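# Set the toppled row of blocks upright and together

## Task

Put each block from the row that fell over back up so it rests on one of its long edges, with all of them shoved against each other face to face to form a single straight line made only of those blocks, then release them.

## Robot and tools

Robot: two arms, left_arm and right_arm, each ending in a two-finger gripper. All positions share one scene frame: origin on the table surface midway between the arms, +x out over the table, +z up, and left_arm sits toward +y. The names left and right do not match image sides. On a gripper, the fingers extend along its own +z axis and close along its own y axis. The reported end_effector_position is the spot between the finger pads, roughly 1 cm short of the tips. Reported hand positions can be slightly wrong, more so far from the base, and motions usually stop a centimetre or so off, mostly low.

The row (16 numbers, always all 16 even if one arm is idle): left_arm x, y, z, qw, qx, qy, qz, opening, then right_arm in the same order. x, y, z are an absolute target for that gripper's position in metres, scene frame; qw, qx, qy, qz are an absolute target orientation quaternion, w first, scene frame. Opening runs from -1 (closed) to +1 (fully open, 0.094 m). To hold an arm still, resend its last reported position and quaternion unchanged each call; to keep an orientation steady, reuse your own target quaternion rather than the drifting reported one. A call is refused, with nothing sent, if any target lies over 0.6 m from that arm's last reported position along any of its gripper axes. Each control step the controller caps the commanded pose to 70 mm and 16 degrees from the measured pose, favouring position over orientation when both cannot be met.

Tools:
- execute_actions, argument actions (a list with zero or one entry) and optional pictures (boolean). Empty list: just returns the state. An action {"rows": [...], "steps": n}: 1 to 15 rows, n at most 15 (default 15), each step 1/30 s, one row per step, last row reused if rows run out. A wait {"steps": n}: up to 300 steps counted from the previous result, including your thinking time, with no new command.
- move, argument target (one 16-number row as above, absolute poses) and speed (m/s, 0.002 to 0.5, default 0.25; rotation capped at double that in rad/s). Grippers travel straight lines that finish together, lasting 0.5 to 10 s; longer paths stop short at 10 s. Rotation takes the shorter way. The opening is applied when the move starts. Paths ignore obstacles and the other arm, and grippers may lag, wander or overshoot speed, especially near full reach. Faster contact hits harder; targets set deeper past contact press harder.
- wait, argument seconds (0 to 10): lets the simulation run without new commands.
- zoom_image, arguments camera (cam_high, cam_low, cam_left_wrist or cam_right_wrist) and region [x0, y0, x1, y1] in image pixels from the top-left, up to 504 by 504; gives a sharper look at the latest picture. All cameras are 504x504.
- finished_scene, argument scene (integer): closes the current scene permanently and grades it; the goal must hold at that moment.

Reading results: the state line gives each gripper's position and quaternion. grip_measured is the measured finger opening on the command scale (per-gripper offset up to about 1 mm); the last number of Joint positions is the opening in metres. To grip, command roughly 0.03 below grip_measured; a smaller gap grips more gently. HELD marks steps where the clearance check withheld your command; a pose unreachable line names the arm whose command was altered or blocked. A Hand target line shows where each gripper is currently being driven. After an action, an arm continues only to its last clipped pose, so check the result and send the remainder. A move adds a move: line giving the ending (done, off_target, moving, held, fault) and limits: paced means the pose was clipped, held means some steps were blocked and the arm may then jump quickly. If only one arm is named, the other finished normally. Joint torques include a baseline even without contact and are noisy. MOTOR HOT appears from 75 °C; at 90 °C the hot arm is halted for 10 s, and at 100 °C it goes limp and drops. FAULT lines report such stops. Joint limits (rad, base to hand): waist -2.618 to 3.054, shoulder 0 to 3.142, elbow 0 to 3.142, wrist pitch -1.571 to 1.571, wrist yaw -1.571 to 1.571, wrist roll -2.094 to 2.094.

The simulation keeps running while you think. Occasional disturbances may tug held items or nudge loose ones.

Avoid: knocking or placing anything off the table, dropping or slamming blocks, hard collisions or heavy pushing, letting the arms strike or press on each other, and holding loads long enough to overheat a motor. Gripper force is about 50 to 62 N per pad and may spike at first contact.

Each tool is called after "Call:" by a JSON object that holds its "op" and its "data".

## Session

Call:
{"op": "execute_actions", "data": {"actions": []}}

Scene clock: 0.00 s of 4800.00 s.
left_arm: end_effector_position=(+0.3318, +0.5259, +0.2671) grip_measured=+1.000 end_effector_quat_wxyz=(+0.450, +0.035, +0.872, +0.188) | right_arm: end_effector_position=(+0.4062, -0.0956, +0.2861) grip_measured=+1.000 end_effector_quat_wxyz=(+0.524, +0.300, +0.681, +0.414)
Joint positions: left_arm=[ 0.397  1.291  1.151 -0.414  0.093  0.493  0.094] | right_arm=[0.735 1.427 0.925 0.373 0.568 1.154 0.094]
Joint velocities: left_arm=[ 0.002 -0.017 -0.002 -0.081  0.037  0.007  0.   ] | right_arm=[ 0.007 -0.002 -0.007  0.037 -0.095  0.007  0.   ]
Joint torques (N m, as the arm reports them, + toward a larger angle): no reading
Motor temperatures (°C, as the motors report them): left_arm=[29 35 30 32 28 26] | right_arm=[27 35 33 31 27 28]
Hand target (left_arm): +0.332, +0.525, +0.274; +0.457, +0.035, +0.869, +0.189
Hand target (right_arm): +0.406, -0.096, +0.297; +0.528, +0.300, +0.673, +0.421
camera_calibration (this result's frames):
cam_left_wrist: T_world_to_cam=[[-0.0904909, -0.795116, -0.599668, 0.618795], [-0.956527, 0.237021, -0.169931, 0.270512], [0.277248, 0.558222, -0.781999, -0.0650305], [0, 0, 0, 1]] pos_world=[0.332777, 0.464198, 0.366186]
cam_right_wrist: T_world_to_cam=[[-0.0328621, -0.381361, -0.923842, 0.241707], [-0.622135, 0.731234, -0.279723, 0.446835], [0.78222, 0.565562, -0.261288, -0.0710084], [0, 0, 0, 1]] pos_world=[0.341479, -0.194404, 0.329736]

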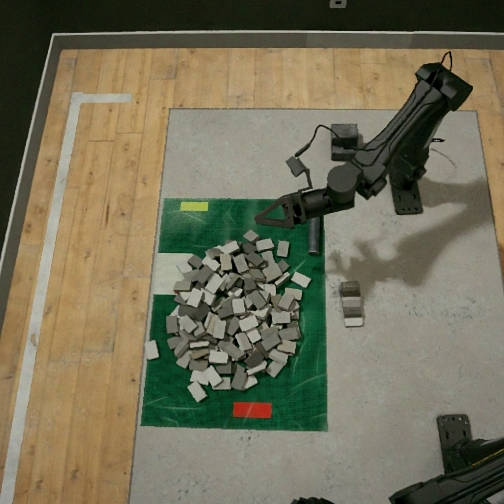

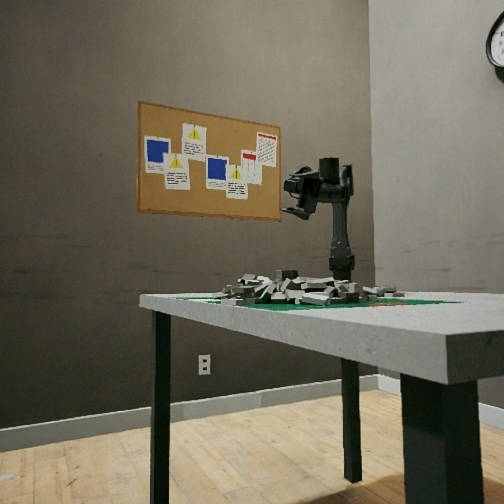

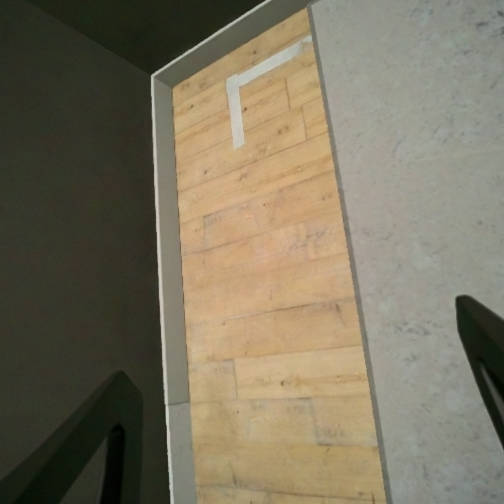

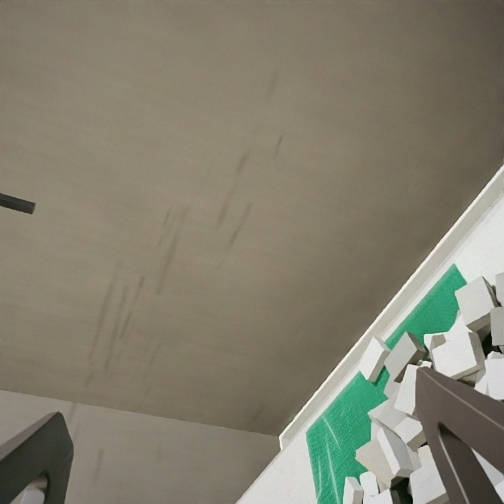

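Call:
{"op": "zoom_image", "data": {"camera": "cam_high", "region": [310, 260, 400, 350]}}

Call:
{"op": "zoom_image", "data": {"camera": "cam_low", "region": [300, 250, 440, 320]}}

Region (310, 260, 400, 350) of cam_high's 504x504 image, scaled by 5.600, with more detail than that image has.

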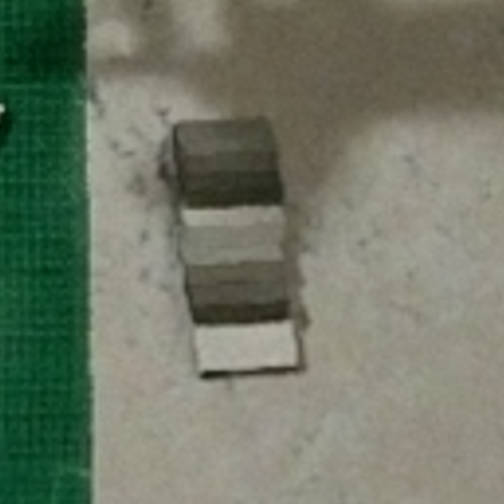

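Region (300, 250, 440, 320) of cam_low's 504x504 image, scaled by 3.600, with more detail than that image has.

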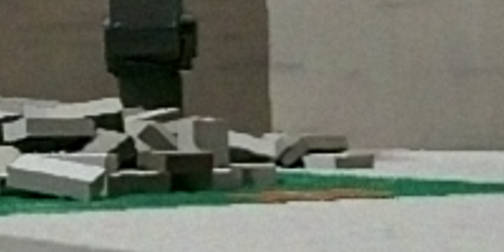

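Call:
{"op": "move", "data": {"target": [0.19,0.17,0.12,0.4056,0.5792,0.5792,-0.4056,0.8,0.187,-0.06,0.13,0.1530,-0.6903,0.6903,0.1530,0.8], "speed": 0.2}}

Scene clock: 20.20 s of 4800.00 s.
left_arm: end_effector_position=(+0.1976, +0.1722, +0.1142) grip_measured=+0.802 end_effector_quat_wxyz=(+0.404, +0.577, +0.588, -0.399) | right_arm: end_effector_position=(+0.1883, -0.0633, +0.1189) grip_measured=+0.802 end_effector_quat_wxyz=(+0.148, -0.689, +0.694, +0.149)
Joint positions: left_arm=[-0.148  1.523  0.71  -0.511  1.196  1.304  0.085] | right_arm=[ 0.871  1.477  1.102 -0.841 -0.238 -0.558  0.085]
Joint velocities: left_arm=[-0.012  0.002 -0.022  0.037 -0.066  0.007  0.   ] | right_arm=[ 0.002  0.007  0.002 -0.081  0.022 -0.007 -0.   ]
Joint torques (N m, as the arm reports them, + toward a larger angle): left_arm=[-0.63 -3.67  4.67  0.83  0.66  0.1 ] | right_arm=[ 0.83 -4.98  9.9   0.8  -0.11 -0.11]
Motor temperatures (°C, as the motors report them): left_arm=[29 35 32 35 28 26] | right_arm=[27 37 36 34 27 28]
Hand target (left_arm): +0.196, +0.169, +0.116; +0.411, +0.578, +0.576, -0.407
Hand target (right_arm): +0.189, -0.057, +0.128; -0.155, +0.696, -0.685, -0.150
Off the commanded pose (left_arm): 0.010 m, 1 deg.
Off the commanded pose (right_arm): 0.012 m, 1 deg.
After step 90, 10.97 s passed at rest.
move: off_target (right_arm)
camera_calibration (this result's frames):
cam_left_wrist: T_world_to_cam=[[-0.945274, 0.0965932, -0.31165, 0.216102], [0.246732, 0.836623, -0.489065, -0.104549], [0.213493, -0.539195, -0.814671, 0.25529], [0, 0, 0, 1]] pos_world=[0.175568, 0.204245, 0.224195]
cam_right_wrist: T_world_to_cam=[[0.991834, -0.124496, -0.0276621, -0.19092], [-0.125169, -0.991843, -0.0240991, 0.00787625], [-0.0244362, 0.0273648, -0.999327, 0.24308], [0, 0, 0, 1]] pos_world=[0.196287, -0.0226086, 0.237825]

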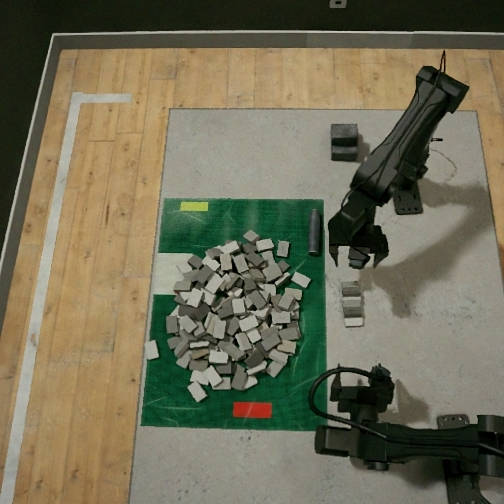

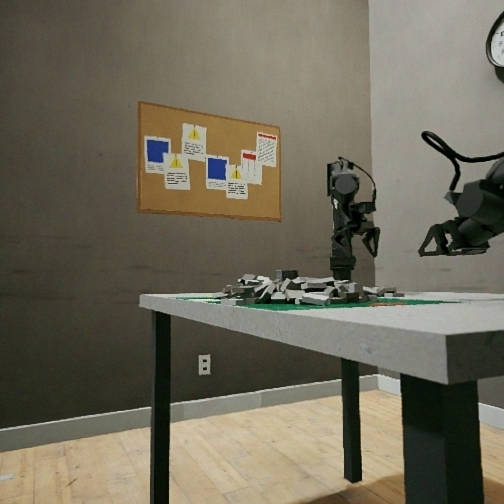

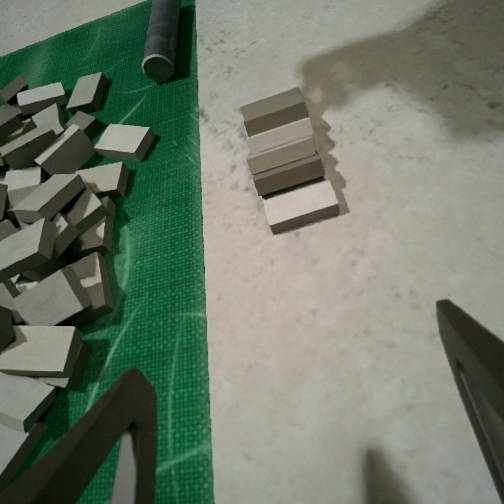

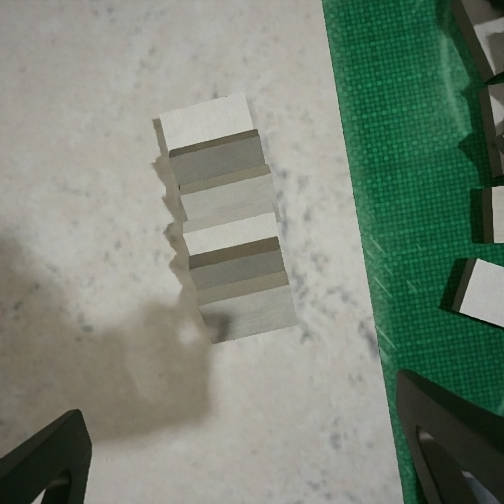

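Call:
{"op": "zoom_image", "data": {"camera": "cam_right_wrist", "region": [120, 80, 330, 360]}}

Region (120, 80, 330, 360) of cam_right_wrist's 504x504 image, scaled by 1.800, with more detail than that image has; it fills the left 378 columns of this view, and the rest is white.

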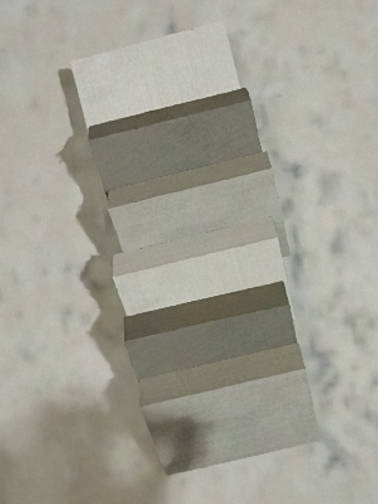

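Call:
{"op": "move", "data": {"target": [0.194,0.085,0.035,0.2418,0.6645,0.6645,-0.2418,-0.4,0.191,-0.085,0.03,0.2706,-0.6533,0.6533,0.2706,-0.4], "speed": 0.08}}

Scene clock: 96.13 s of 4800.00 s.
left_arm: end_effector_position=(+0.1888, +0.0896, +0.0309) grip_measured=-0.397 end_effector_quat_wxyz=(+0.237, +0.664, +0.665, -0.246) | right_arm: end_effector_position=(+0.1918, -0.0838, +0.0335) grip_measured=-0.398 end_effector_quat_wxyz=(+0.270, -0.651, +0.658, +0.265)
Joint positions: left_arm=[-0.654  1.668  0.792 -0.272  0.571  0.857  0.028] | right_arm=[ 0.673  1.424  0.491 -0.034 -0.522 -0.631  0.028]
Joint velocities: left_arm=[ 0.017 -0.002  0.012 -0.007 -0.022 -0.007 -0.001] | right_arm=[ 0.007 -0.002 -0.022 -0.007 -0.007 -0.051 -0.   ]
Joint torques (N m, as the arm reports them, + toward a larger angle): left_arm=[-0.68 -4.87  6.92  1.01  0.23 -0.06] | right_arm=[-0.69 -3.49  5.04  1.46 -0.33 -0.13]
Motor temperatures (°C, as the motors report them): left_arm=[29 35 32 33 29 26] | right_arm=[27 36 38 32 27 28]
Hand target (left_arm): +0.195, +0.083, +0.037; +0.244, +0.664, +0.663, -0.246
Hand target (right_arm): +0.191, -0.086, +0.030; -0.270, +0.652, -0.655, -0.269
Off the commanded pose (left_arm): 0.008 m, 1 deg.
Off the commanded pose (right_arm): 0.004 m, 1 deg.
After step 90, 69.20 s passed at rest.
move: done
camera_calibration (this result's frames):
cam_left_wrist: T_world_to_cam=[[-0.944229, 0.255228, -0.208062, 0.172231], [0.265324, 0.963916, -0.0216686, -0.103433], [0.195024, -0.0756641, -0.977875, 0.111773], [0, 0, 0, 1]] pos_world=[0.16827, 0.0641994, 0.142893]
cam_right_wrist: T_world_to_cam=[[0.991784, -0.113094, -0.0597845, -0.197185], [-0.12719, -0.921772, -0.366277, 0.00364851], [-0.0136839, 0.370872, -0.928583, 0.182649], [0, 0, 0, 1]] pos_world=[0.198528, -0.0866768, 0.159153]

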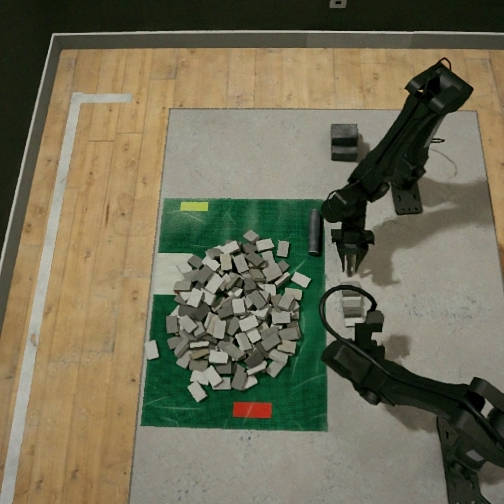

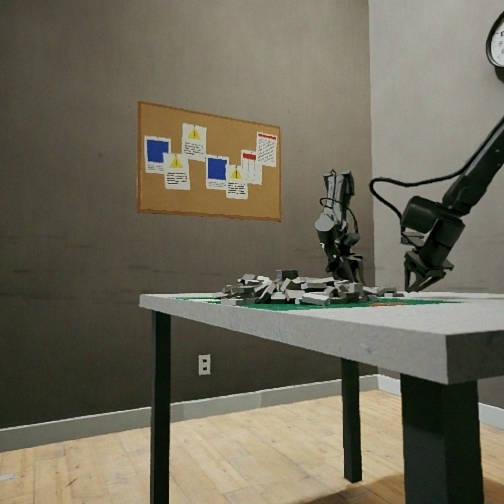

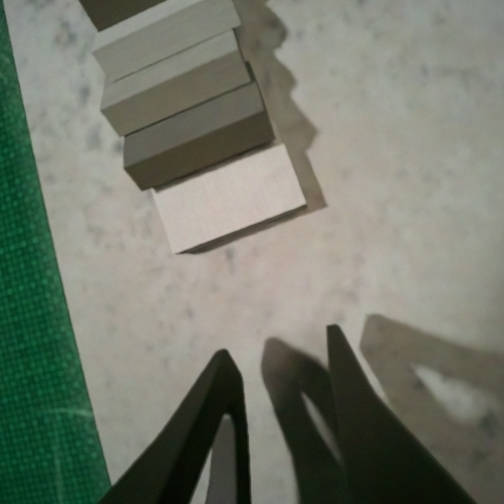

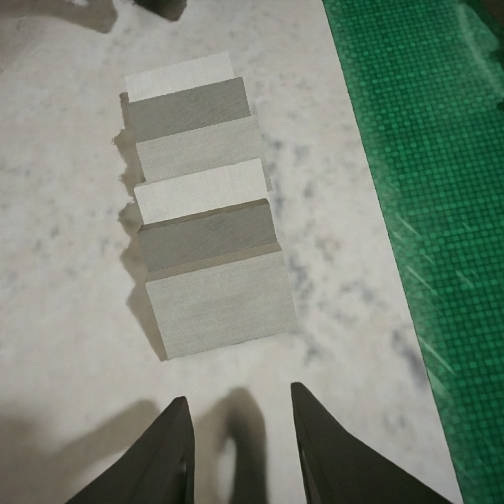

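Call:
{"op": "execute_actions", "data": {"actions": []}}

Scene clock: 106.17 s of 4800.00 s.
left_arm: end_effector_position=(+0.1889, +0.0897, +0.0308) grip_measured=-0.397 end_effector_quat_wxyz=(+0.237, +0.664, +0.665, -0.245) | right_arm: end_effector_position=(+0.1920, -0.0834, +0.0338) grip_measured=-0.398 end_effector_quat_wxyz=(+0.271, -0.651, +0.657, +0.265)
Joint positions: left_arm=[-0.654  1.668  0.792 -0.272  0.57   0.857  0.028] | right_arm=[ 0.673  1.424  0.491 -0.032 -0.523 -0.631  0.028]
Joint velocities: left_arm=[ 0.007  0.002 -0.012  0.007  0.051 -0.051 -0.001] | right_arm=[-0.007 -0.002 -0.012  0.037 -0.022 -0.022 -0.   ]
Joint torques (N m, as the arm reports them, + toward a larger angle): left_arm=[-0.6  -4.86  6.88  1.02  0.25 -0.05] | right_arm=[-0.73 -3.53  5.02  1.44 -0.33 -0.13]
Motor temperatures (°C, as the motors report them): left_arm=[29 35 33 33 29 26] | right_arm=[27 36 37 33 27 28]
Hand target (left_arm): +0.195, +0.083, +0.037; +0.244, +0.664, +0.663, -0.246
Hand target (right_arm): +0.191, -0.085, +0.030; -0.270, +0.652, -0.655, -0.269
Off the commanded pose (left_arm): 0.008 m, 1 deg.
Off the commanded pose (right_arm): 0.004 m, 1 deg.
Steps of this call (steps 1 to 90: nothing new was sent; then 7.03 s passed at rest). Readings (end_effector_position):
1: left_arm (+0.1888, +0.0896, +0.0309) | right_arm (+0.1918, -0.0837, +0.0335)
2: left_arm (+0.1888, +0.0896, +0.0309) | right_arm (+0.1918, -0.0836, +0.0336)
4: left_arm (+0.1889, +0.0897, +0.0308) | right_arm (+0.1919, -0.0835, +0.0337)
8: left_arm (+0.1889, +0.0897, +0.0308) | right_arm (+0.1919, -0.0834, +0.0338)
90: the state above
camera_calibration (this result's frames):
cam_left_wrist: T_world_to_cam=[[-0.944355, 0.254777, -0.208046, 0.172344], [0.264743, 0.964089, -0.0210688, -0.103458], [0.195207, -0.0749752, -0.977892, 0.1116], [0, 0, 0, 1]] pos_world=[0.168359, 0.0642002, 0.142809]
cam_right_wrist: T_world_to_cam=[[0.991905, -0.112543, -0.0588057, -0.19733], [-0.126343, -0.921079, -0.368308, 0.00408888], [-0.0127141, 0.372757, -0.927842, 0.18279], [0, 0, 0, 1]] pos_world=[0.198573, -0.0865783, 0.159502]

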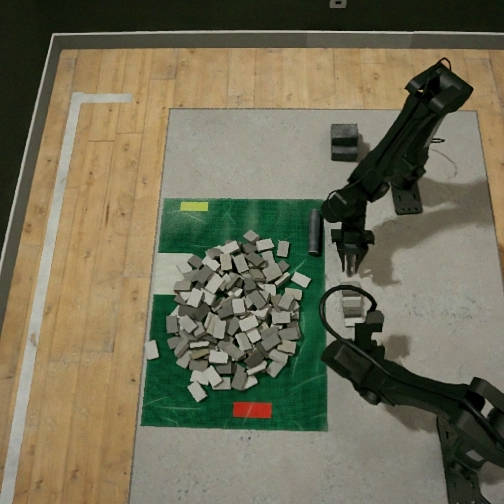

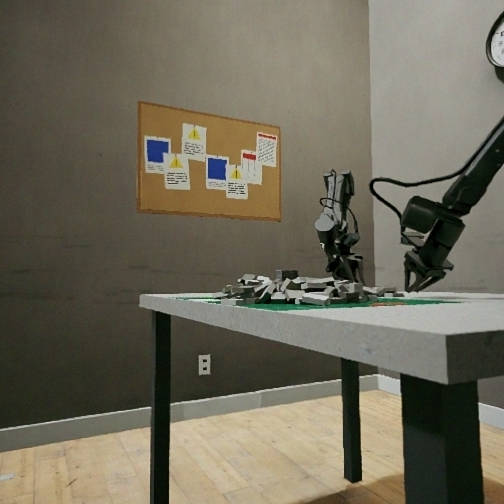

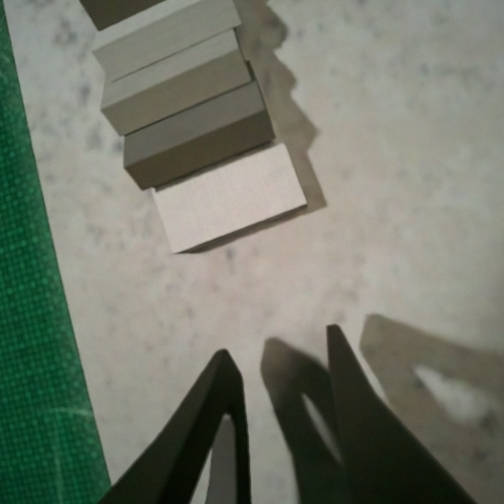

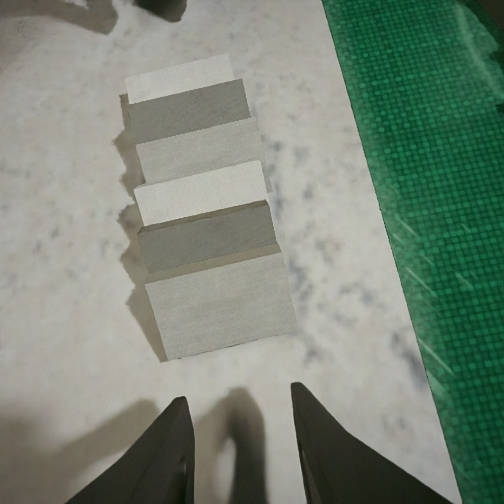

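Call:
{"op": "move", "data": {"target": [0.203,0.078,0.018,0.2418,0.6645,0.6645,-0.2418,-0.4, 0.189,-0.066,0.011,0.2706,-0.6533,0.6533,0.2706,-0.4], "speed": 0.02}}

Scene clock: 118.43 s of 4800.00 s.
left_arm: end_effector_position=(+0.1984, +0.0826, +0.0205) grip_measured=-0.398 end_effector_quat_wxyz=(+0.243, +0.665, +0.662, -0.246) | right_arm: end_effector_position=(+0.1943, -0.0656, +0.0156) grip_measured=-0.398 end_effector_quat_wxyz=(+0.276, -0.653, +0.653, +0.267)
Joint positions: left_arm=[-0.654  1.733  0.809 -0.211  0.575  0.857  0.028] | right_arm=[ 0.718  1.553  0.491  0.128 -0.502 -0.594  0.028]
Joint velocities: left_arm=[ 0.007 -0.007  0.017 -0.007  0.022 -0.007 -0.001] | right_arm=[ 0.002  0.007 -0.012  0.022 -0.051 -0.051 -0.   ]
Joint torques (N m, as the arm reports them, + toward a larger angle): left_arm=[-0.84 -4.26  6.22  1.09  0.1  -0.04] | right_arm=[ 0.89 -4.16  4.44  1.49 -0.21  0.08]
Motor temperatures (°C, as the motors report them): left_arm=[29 35 33 33 28 26] | right_arm=[27 35 36 34 27 28]
Hand target (left_arm): +0.203, +0.078, +0.018; +0.242, +0.664, +0.664, -0.242
Hand target (right_arm): +0.189, -0.066, +0.011; -0.271, +0.653, -0.653, -0.271
Off the commanded pose (left_arm): 0.007 m, 1 deg.
Off the commanded pose (right_arm): 0.007 m, 1 deg.
After step 90, 7.43 s passed at rest.
move: done
camera_calibration (this result's frames):
cam_left_wrist: T_world_to_cam=[[-0.942125, 0.25435, -0.218418, 0.180845], [0.266785, 0.963321, -0.0289513, -0.0994699], [0.203043, -0.0855464, -0.975426, 0.0983649], [0, 0, 0, 1]] pos_world=[0.176944, 0.0582381, 0.132568]
cam_right_wrist: T_world_to_cam=[[0.993041, -0.105571, -0.0522002, -0.19864], [-0.117501, -0.918127, -0.378465, 0.0126899], [-0.00797153, 0.381964, -0.924143, 0.158906], [0, 0, 0, 1]] pos_world=[0.200015, -0.0700163, 0.141286]

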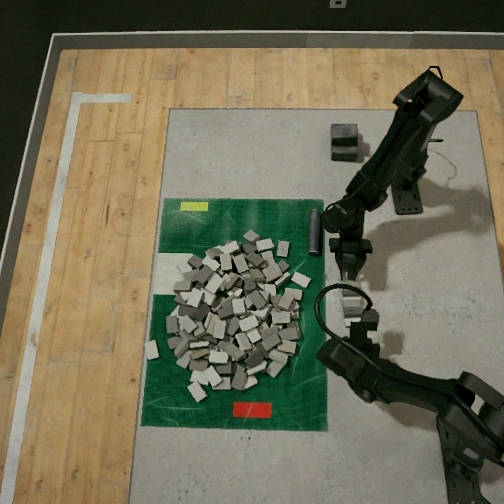

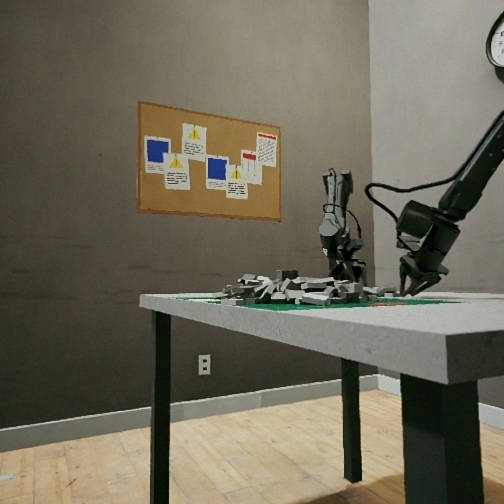

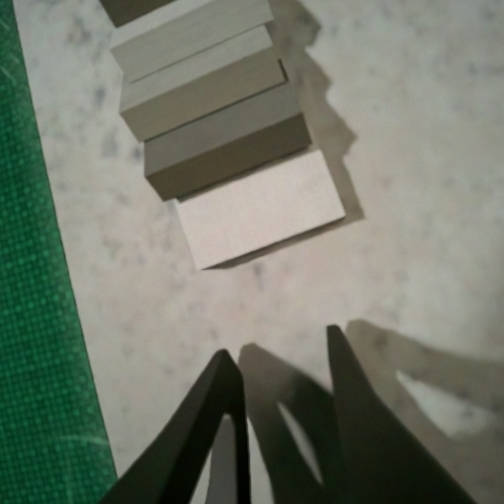

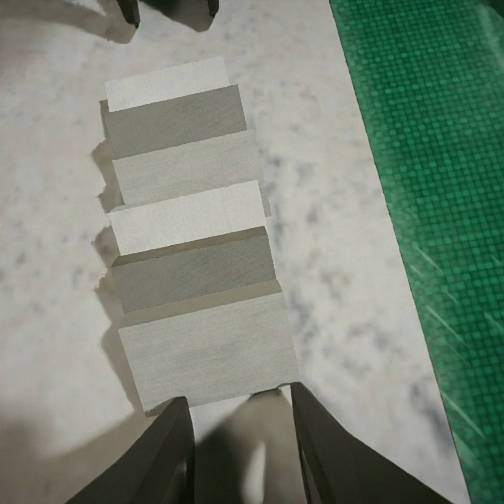

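Call:
{"op": "move", "data": {"target": [0.203,0.070,0.010,0.2418,0.6645,0.6645,-0.2418,-0.4, 0.183,-0.066,0.007,0.2706,-0.6533,0.6533,0.2706,-0.4], "speed": 0.01}}

Scene clock: 124.37 s of 4800.00 s.
left_arm: end_effector_position=(+0.2027, +0.0714, +0.0198) grip_measured=-0.398 end_effector_quat_wxyz=(+0.260, +0.666, +0.654, -0.246) | right_arm: end_effector_position=(+0.1924, -0.0642, +0.0142) grip_measured=-0.398 end_effector_quat_wxyz=(+0.283, -0.651, +0.652, +0.266)
Joint positions: left_arm=[-0.674  1.755  0.809 -0.141  0.574  0.838  0.028] | right_arm=[ 0.732  1.553  0.471  0.17  -0.488 -0.576  0.028]
Joint velocities: left_arm=[-0.007  0.002 -0.007 -0.051 -0.095 -0.095 -0.   ] | right_arm=[ 0.002 -0.002  0.022  0.051 -0.081  0.037 -0.   ]
Joint torques (N m, as the arm reports them, + toward a larger angle): left_arm=[-1.1  -3.53  6.18  0.99  0.01 -0.06] | right_arm=[ 1.32 -4.08  4.07  1.44 -0.23  0.11]
Motor temperatures (°C, as the motors report them): left_arm=[29 35 33 33 28 26] | right_arm=[27 35 36 34 27 28]
Hand target (left_arm): +0.203, +0.070, +0.010; +0.242, +0.665, +0.664, -0.242
Hand target (right_arm): +0.183, -0.066, +0.007; -0.270, +0.653, -0.653, -0.271
Off the commanded pose (left_arm): 0.010 m, 2 deg.
Off the commanded pose (right_arm): 0.012 m, 2 deg.
After step 90, 1.03 s passed at rest.
move: off_target (right_arm)
camera_calibration (this result's frames):
cam_left_wrist: T_world_to_cam=[[-0.934306, 0.25287, -0.251255, 0.186756], [0.272703, 0.960953, -0.0469325, -0.0905525], [0.229576, -0.112367, -0.966782, 0.0922429], [0, 0, 0, 1]] pos_world=[0.178005, 0.0501569, 0.131852]
cam_right_wrist: T_world_to_cam=[[0.99283, -0.111601, -0.0428298, -0.197088], [-0.119467, -0.914047, -0.387616, 0.0139841], [0.00410985, 0.389953, -0.920825, 0.155219], [0, 0, 0, 1]] pos_world=[0.196708, -0.0697414, 0.139909]

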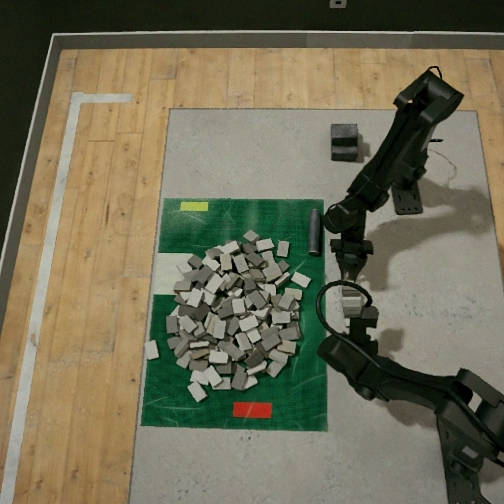

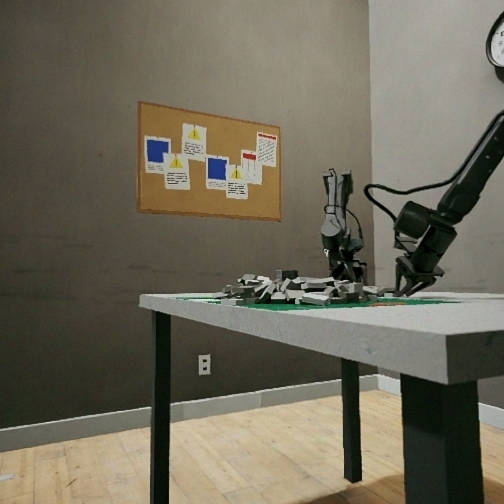

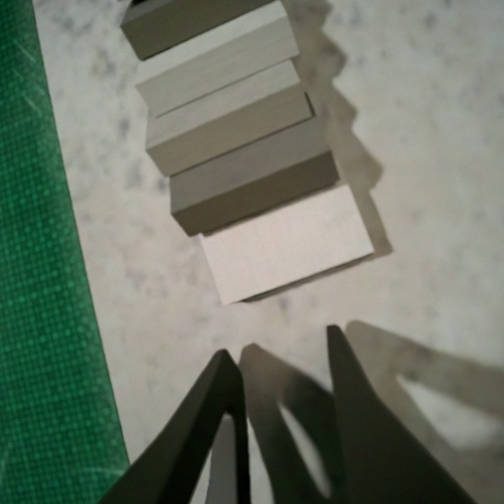

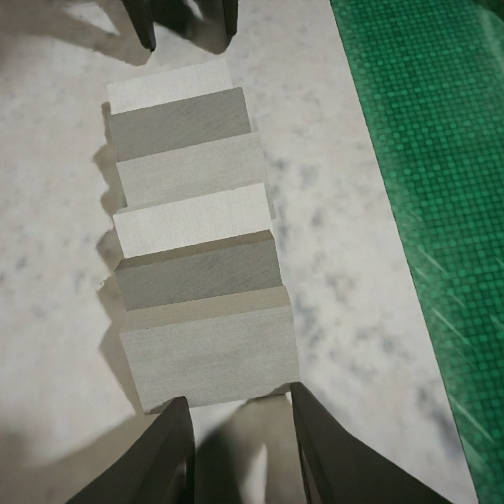

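Call:
{"op": "move", "data": {"target": [0.193,0.070,0.006,0.2418,0.6645,0.6645,-0.2418,-0.4, 0.179,-0.067,0.005,0.2706,-0.6533,0.6533,0.2706,-0.4], "speed": 0.01}}

Scene clock: 131.07 s of 4800.00 s.
left_arm: end_effector_position=(+0.2025, +0.0656, +0.0206) grip_measured=-0.398 end_effector_quat_wxyz=(+0.264, +0.665, +0.655, -0.243) | right_arm: end_effector_position=(+0.1912, -0.0639, +0.0134) grip_measured=-0.398 end_effector_quat_wxyz=(+0.287, -0.649, +0.652, +0.266)
Joint positions: left_arm=[-0.694  1.755  0.809 -0.118  0.557  0.812  0.028] | right_arm=[ 0.738  1.553  0.457  0.196 -0.483 -0.566  0.028]
Joint velocities: left_arm=[-0.002  0.007 -0.012  0.007  0.007  0.007 -0.   ] | right_arm=[-0.007 -0.007 -0.017 -0.066 -0.022 -0.037 -0.   ]
Joint torques (N m, as the arm reports them, + toward a larger angle): left_arm=[-1.   -4.71  3.43  1.12  0.08 -0.04] | right_arm=[ 1.54 -4.34  3.83  1.38 -0.21  0.06]
Motor temperatures (°C, as the motors report them): left_arm=[29 35 33 33 28 26] | right_arm=[27 35 35 34 27 28]
Hand target (left_arm): +0.193, +0.070, +0.006; +0.242, +0.665, +0.664, -0.242
Hand target (right_arm): +0.179, -0.067, +0.005; -0.271, +0.653, -0.653, -0.271
Off the commanded pose (left_arm): 0.018 m, 3 deg.
Off the commanded pose (right_arm): 0.015 m, 2 deg.
After step 90, 1.30 s passed at rest.
move: off_target (left_arm, right_arm)
camera_calibration (this result's frames):
cam_left_wrist: T_world_to_cam=[[-0.933594, 0.246154, -0.260405, 0.188688], [0.2664, 0.962813, -0.0449641, -0.0837532], [0.239654, -0.11135, -0.964452, 0.0903085], [0, 0, 0, 1]] pos_world=[0.176827, 0.0442483, 0.132468]
cam_right_wrist: T_world_to_cam=[[0.992543, -0.115286, -0.039596, -0.196096], [-0.121532, -0.910797, -0.394562, 0.0145171], [0.00942372, 0.396432, -0.918016, 0.1537], [0, 0, 0, 1]] pos_world=[0.19495, -0.0703168, 0.139063]

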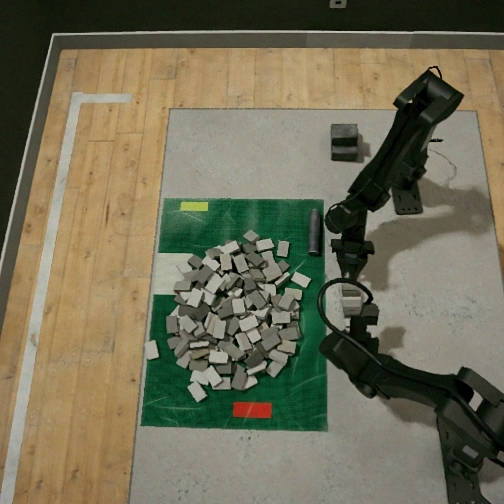

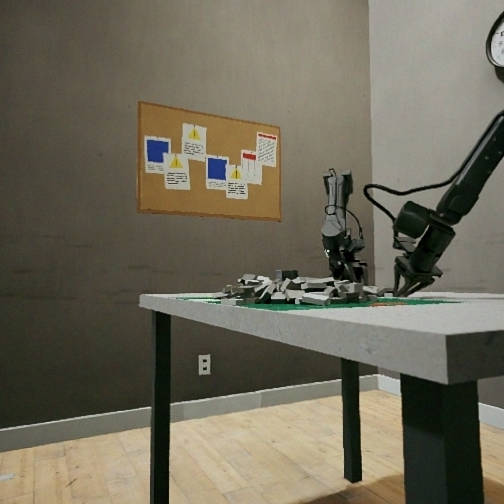

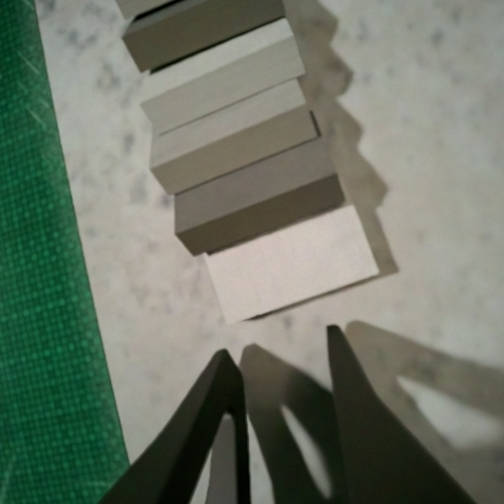

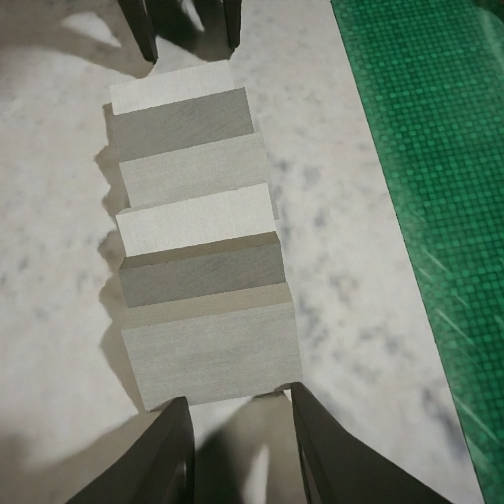

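Call:
{"op": "move", "data": {"target": [0.186,0.092,0.045,0.2418,0.6645,0.6645,-0.2418,-0.4, 0.18,-0.085,0.035,0.2706,-0.6533,0.6533,0.2706,-0.4], "speed": 0.05}}

Call:
{"op": "move", "data": {"target": [0.192,0.068,0.011,0.2418,0.6645,0.6645,-0.2418,-0.4, 0.182,-0.067,0.009,0.2706,-0.6533,0.6533,0.2706,-0.4], "speed": 0.04}}

Scene clock: 139.43 s of 4800.00 s.
left_arm: end_effector_position=(+0.1912, +0.0863, +0.0440) grip_measured=-0.398 end_effector_quat_wxyz=(+0.247, +0.664, +0.664, -0.239) | right_arm: end_effector_position=(+0.1792, -0.0845, +0.0282) grip_measured=-0.398 end_effector_quat_wxyz=(+0.263, -0.653, +0.659, +0.266)
Joint positions: left_arm=[-0.665  1.632  0.809 -0.294  0.556  0.843  0.028] | right_arm=[ 0.709  1.409  0.457 -0.015 -0.506 -0.601  0.028]
Joint velocities: left_arm=[ 0.002 -0.007 -0.022  0.037  0.037 -0.037  0.   ] | right_arm=[-0.002 -0.012 -0.007  0.022  0.007 -0.022  0.001]
Joint torques (N m, as the arm reports them, + toward a larger angle): left_arm=[ 0.75 -7.19  4.02  0.85  0.29  0.16] | right_arm=[-0.74 -6.2   6.08  1.11 -0.33 -0.12]
Motor temperatures (°C, as the motors report them): left_arm=[29 35 32 33 28 26] | right_arm=[27 35 35 34 27 28]
Hand target (left_arm): +0.186, +0.092, +0.045; +0.242, +0.665, +0.665, -0.241
Hand target (right_arm): +0.180, -0.085, +0.035; -0.270, +0.654, -0.653, -0.270
Off the commanded pose (left_arm): 0.008 m, 1 deg.
Off the commanded pose (right_arm): 0.007 m, 1 deg.
After step 90, 4.07 s passed at rest.
move: done
camera_calibration (this result's frames):
cam_left_wrist: T_world_to_cam=[[-0.940696, 0.247921, -0.231573, 0.179054], [0.259612, 0.965486, -0.0209518, -0.0996734], [0.218386, -0.0798283, -0.972592, 0.119517], [0, 0, 0, 1]] pos_world=[0.168211, 0.061383, 0.155617]
cam_right_wrist: T_world_to_cam=[[0.991598, -0.108683, -0.0701521, -0.184464], [-0.126673, -0.925734, -0.356329, -0.00125007], [-0.0262154, 0.362221, -0.931723, 0.179431], [0, 0, 0, 1]] pos_world=[0.187459, -0.0861989, 0.153794]

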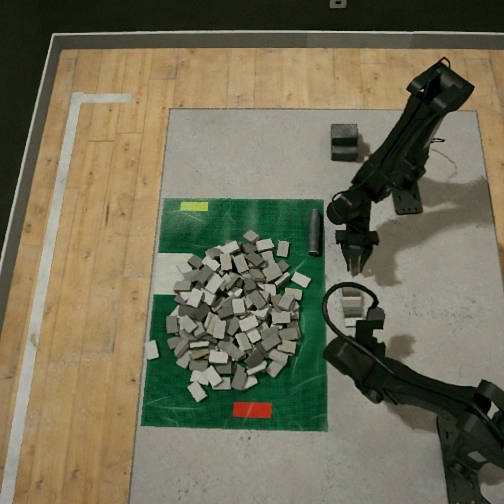

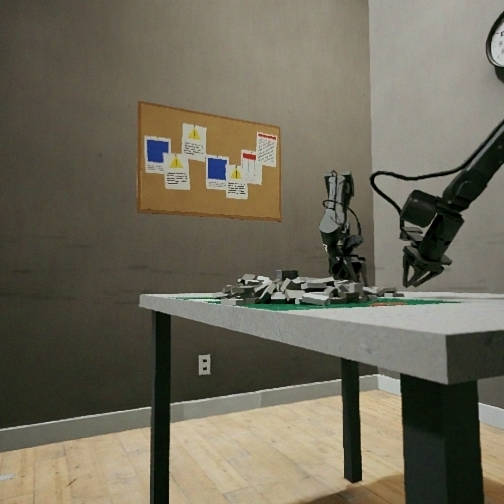

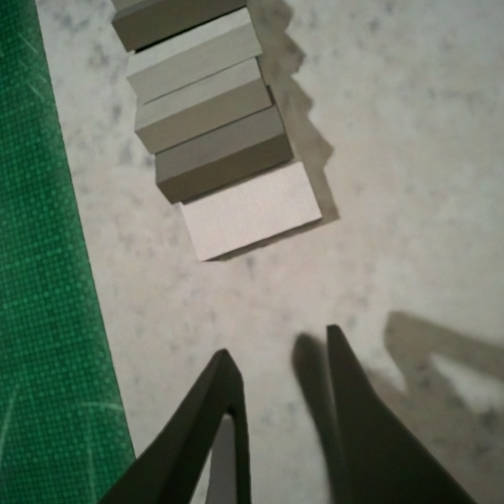

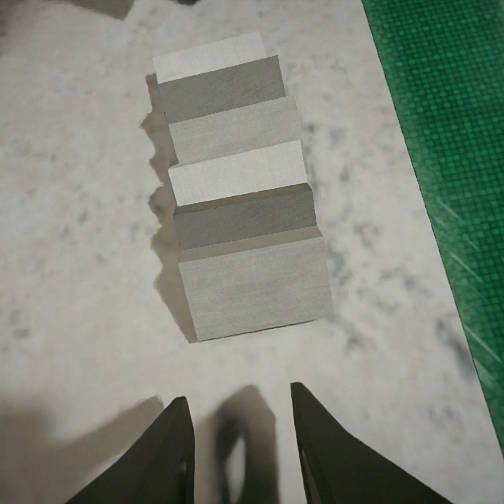

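Scene clock: 140.70 s of 4800.00 s.
left_arm: end_effector_position=(+0.1974, +0.0664, +0.0206) grip_measured=-0.398 end_effector_quat_wxyz=(+0.255, +0.667, +0.658, -0.240) | right_arm: end_effector_position=(+0.1859, -0.0671, +0.0137) grip_measured=-0.398 end_effector_quat_wxyz=(+0.277, -0.654, +0.651, +0.269)
Joint positions: left_arm=[-0.705  1.745  0.809 -0.145  0.545  0.807  0.028] | right_arm=[ 0.738  1.536  0.457  0.156 -0.494 -0.577  0.028]
Joint velocities: left_arm=[-0.007  0.022  0.007  0.066 -0.037  0.022 -0.   ] | right_arm=[-0.002 -0.002 -0.002  0.037  0.051 -0.051 -0.   ]
Joint torques (N m, as the arm reports them, + toward a larger angle): left_arm=[-0.71 -4.73  4.08  1.17  0.15 -0.07] | right_arm=[ 0.88 -3.73  5.04  1.43 -0.16  0.09]
Motor temperatures (°C, as the motors report them): left_arm=[29 35 32 33 28 26] | right_arm=[27 35 35 34 27 28]
Hand target (left_arm): +0.192, +0.068, +0.011; +0.242, +0.664, +0.664, -0.242
Hand target (right_arm): +0.182, -0.067, +0.009; -0.271, +0.653, -0.653, -0.271
Off the commanded pose (left_arm): 0.011 m, 2 deg.
Off the commanded pose (right_arm): 0.006 m, 1 deg.
move: off_target (left_arm)
camera_calibration (this result's frames):
cam_left_wrist: T_world_to_cam=[[-0.935652, 0.252289, -0.246792, 0.183445], [0.267833, 0.962966, -0.0310083, -0.0838078], [0.22983, -0.095112, -0.968572, 0.0925332], [0, 0, 0, 1]] pos_world=[0.17282, 0.0432241, 0.132299]
cam_right_wrist: T_world_to_cam=[[0.99339, -0.102161, -0.0523452, -0.190378], [-0.114446, -0.916728, -0.382768, 0.00921175], [-0.00888245, 0.386229, -0.92236, 0.15809], [0, 0, 0, 1]] pos_world=[0.191578, -0.0720632, 0.139376]

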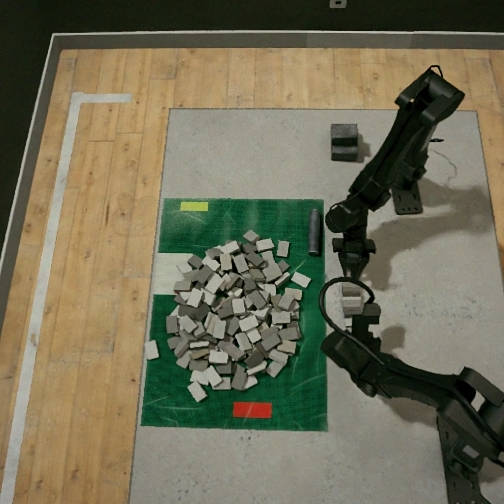

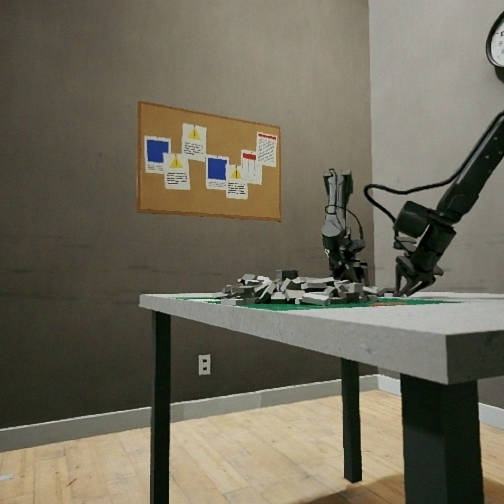

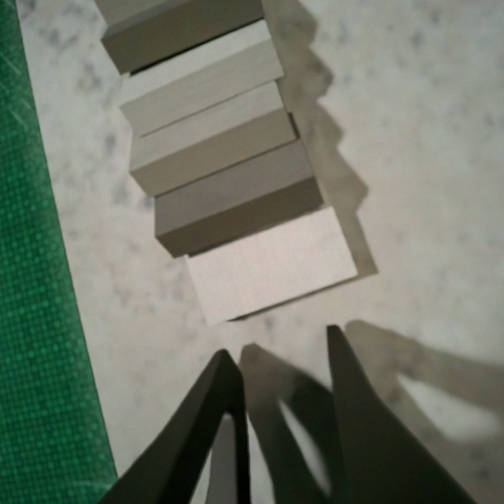

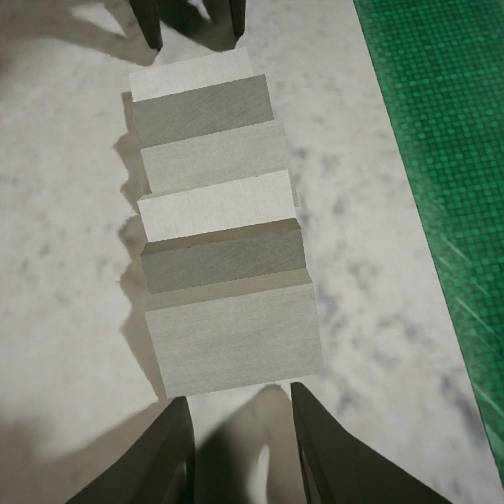

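Call:
{"op": "move", "data": {"target": [0.192,0.058,0.011,0.2418,0.6645,0.6645,-0.2418,-0.4, 0.182,-0.060,0.009,0.2706,-0.6533,0.6533,0.2706,-0.4], "speed": 0.008}}

Scene clock: 149.53 s of 4800.00 s.
left_arm: end_effector_position=(+0.1964, +0.0593, +0.0203) grip_measured=-0.398 end_effector_quat_wxyz=(+0.259, +0.664, +0.658, -0.241) | right_arm: end_effector_position=(+0.1852, -0.0633, +0.0134) grip_measured=-0.398 end_effector_quat_wxyz=(+0.280, -0.653, +0.651, +0.269)
Joint positions: left_arm=[-0.726  1.753  0.809 -0.115  0.537  0.778  0.028] | right_arm=[ 0.753  1.545  0.457  0.179 -0.484 -0.561  0.028]
Joint velocities: left_arm=[ 0.002 -0.002 -0.002  0.051 -0.051 -0.007 -0.   ] | right_arm=[-0.007  0.002  0.007 -0.037 -0.037 -0.066 -0.   ]
Joint torques (N m, as the arm reports them, + toward a larger angle): left_arm=[-1.35 -4.09  5.29  1.06  0.1  -0.02] | right_arm=[ 1.28 -2.9   6.41  1.34 -0.13  0.15]
Motor temperatures (°C, as the motors report them): left_arm=[29 35 32 33 28 26] | right_arm=[27 35 35 34 27 28]
Hand target (left_arm): +0.192, +0.058, +0.011; +0.242, +0.664, +0.664, -0.242
Hand target (right_arm): +0.182, -0.060, +0.009; -0.271, +0.653, -0.653, -0.271
Off the commanded pose (left_arm): 0.010 m, 2 deg.
Off the commanded pose (right_arm): 0.006 m, 1 deg.
After step 90, 3.67 s passed at rest.
move: done
camera_calibration (this result's frames):
cam_left_wrist: T_world_to_cam=[[-0.936289, 0.24546, -0.25122, 0.184896], [0.262887, 0.964086, -0.0377879, -0.0756407], [0.232922, -0.101423, -0.967192, 0.0915561], [0, 0, 0, 1]] pos_world=[0.171675, 0.0368256, 0.132144]
cam_right_wrist: T_world_to_cam=[[0.993342, -0.104258, -0.0490019, -0.18945], [-0.115115, -0.91468, -0.38744, 0.0128566], [-0.00442711, 0.390502, -0.920592, 0.155746], [0, 0, 0, 1]] pos_world=[0.190358, -0.0688111, 0.139076]

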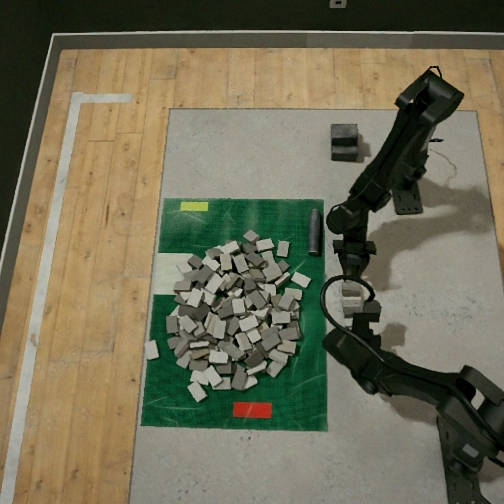

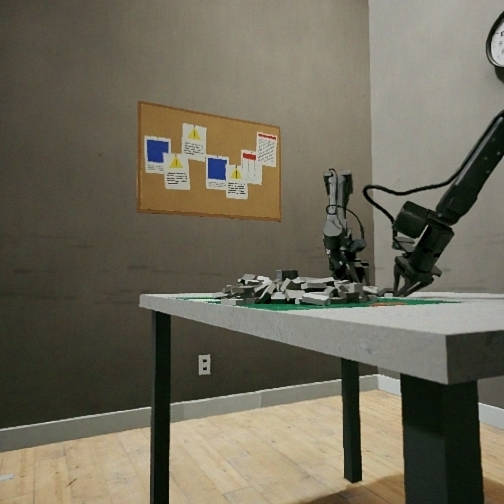

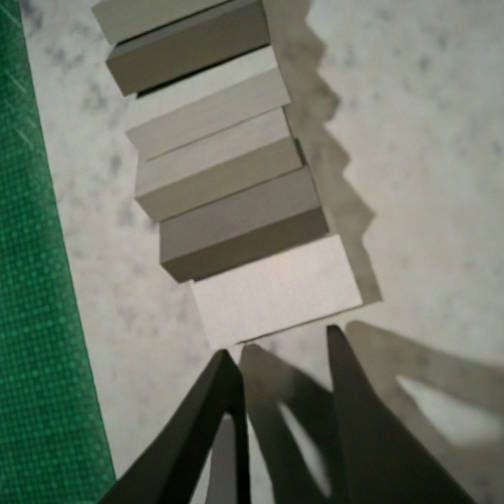

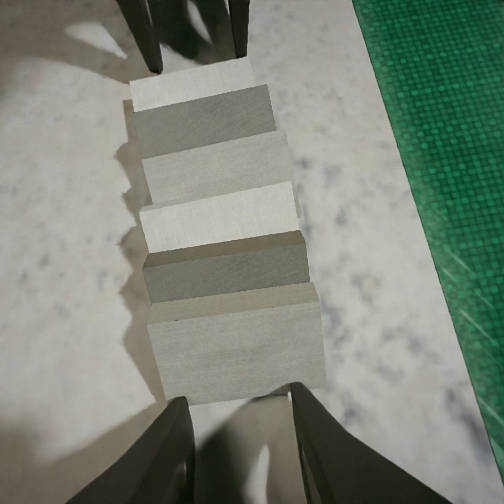

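Call:
{"op": "move", "data": {"target": [0.192,0.046,0.011,0.2418,0.6645,0.6645,-0.2418,-0.4, 0.182,-0.060,0.009,0.2706,-0.6533,0.6533,0.2706,-0.4], "speed": 0.006}}

Scene clock: 156.30 s of 4800.00 s.
left_arm: end_effector_position=(+0.1964, +0.0494, +0.0204) grip_measured=-0.398 end_effector_quat_wxyz=(+0.260, +0.663, +0.659, -0.241) | right_arm: end_effector_position=(+0.1853, -0.0632, +0.0135) grip_measured=-0.398 end_effector_quat_wxyz=(+0.280, -0.652, +0.651, +0.269)
Joint positions: left_arm=[-0.753  1.77   0.827 -0.1    0.522  0.747  0.028] | right_arm=[ 0.753  1.545  0.457  0.179 -0.484 -0.56   0.028]
Joint velocities: left_arm=[-0.017  0.007 -0.017  0.051  0.007 -0.022 -0.001] | right_arm=[-0.002 -0.002  0.002 -0.081  0.051  0.022 -0.001]
Joint torques (N m, as the arm reports them, + toward a larger angle): left_arm=[-1.68 -3.89  5.82  1.04  0.1  -0.05] | right_arm=[ 1.22 -2.94  6.37  1.35 -0.14  0.1 ]
Motor temperatures (°C, as the motors report them): left_arm=[29 35 32 33 28 26] | right_arm=[27 35 36 34 27 28]
Hand target (left_arm): +0.192, +0.046, +0.011; +0.242, +0.664, +0.664, -0.242
Hand target (right_arm): +0.182, -0.060, +0.009; -0.271, +0.654, -0.653, -0.271
Off the commanded pose (left_arm): 0.011 m, 2 deg.
Off the commanded pose (right_arm): 0.006 m, 1 deg.
After step 90, 0.47 s passed at rest.
move: off_target (left_arm)
camera_calibration (this result's frames):
cam_left_wrist: T_world_to_cam=[[-0.93726, 0.241519, -0.251421, 0.187675], [0.259095, 0.965072, -0.0388062, -0.0654003], [0.233267, -0.101514, -0.9671, 0.0905568], [0, 0, 0, 1]] pos_world=[0.171721, 0.0269818, 0.132225]
cam_right_wrist: T_world_to_cam=[[0.993243, -0.105023, -0.0493732, -0.18955], [-0.115967, -0.91436, -0.38794, 0.0131873], [-0.00440204, 0.391045, -0.920361, 0.155831], [0, 0, 0, 1]] pos_world=[0.190484, -0.0687862, 0.139178]

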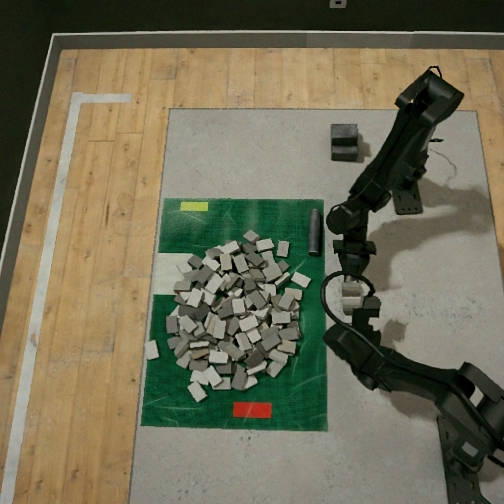

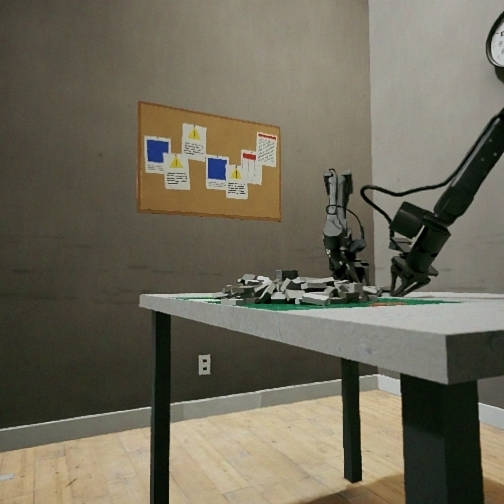

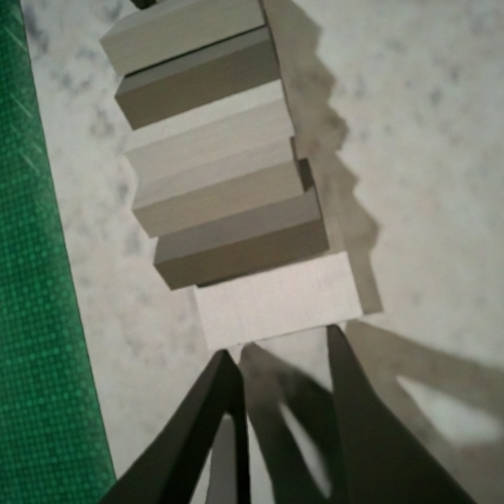

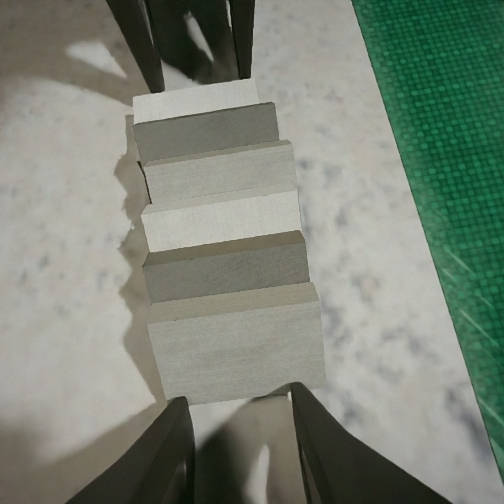

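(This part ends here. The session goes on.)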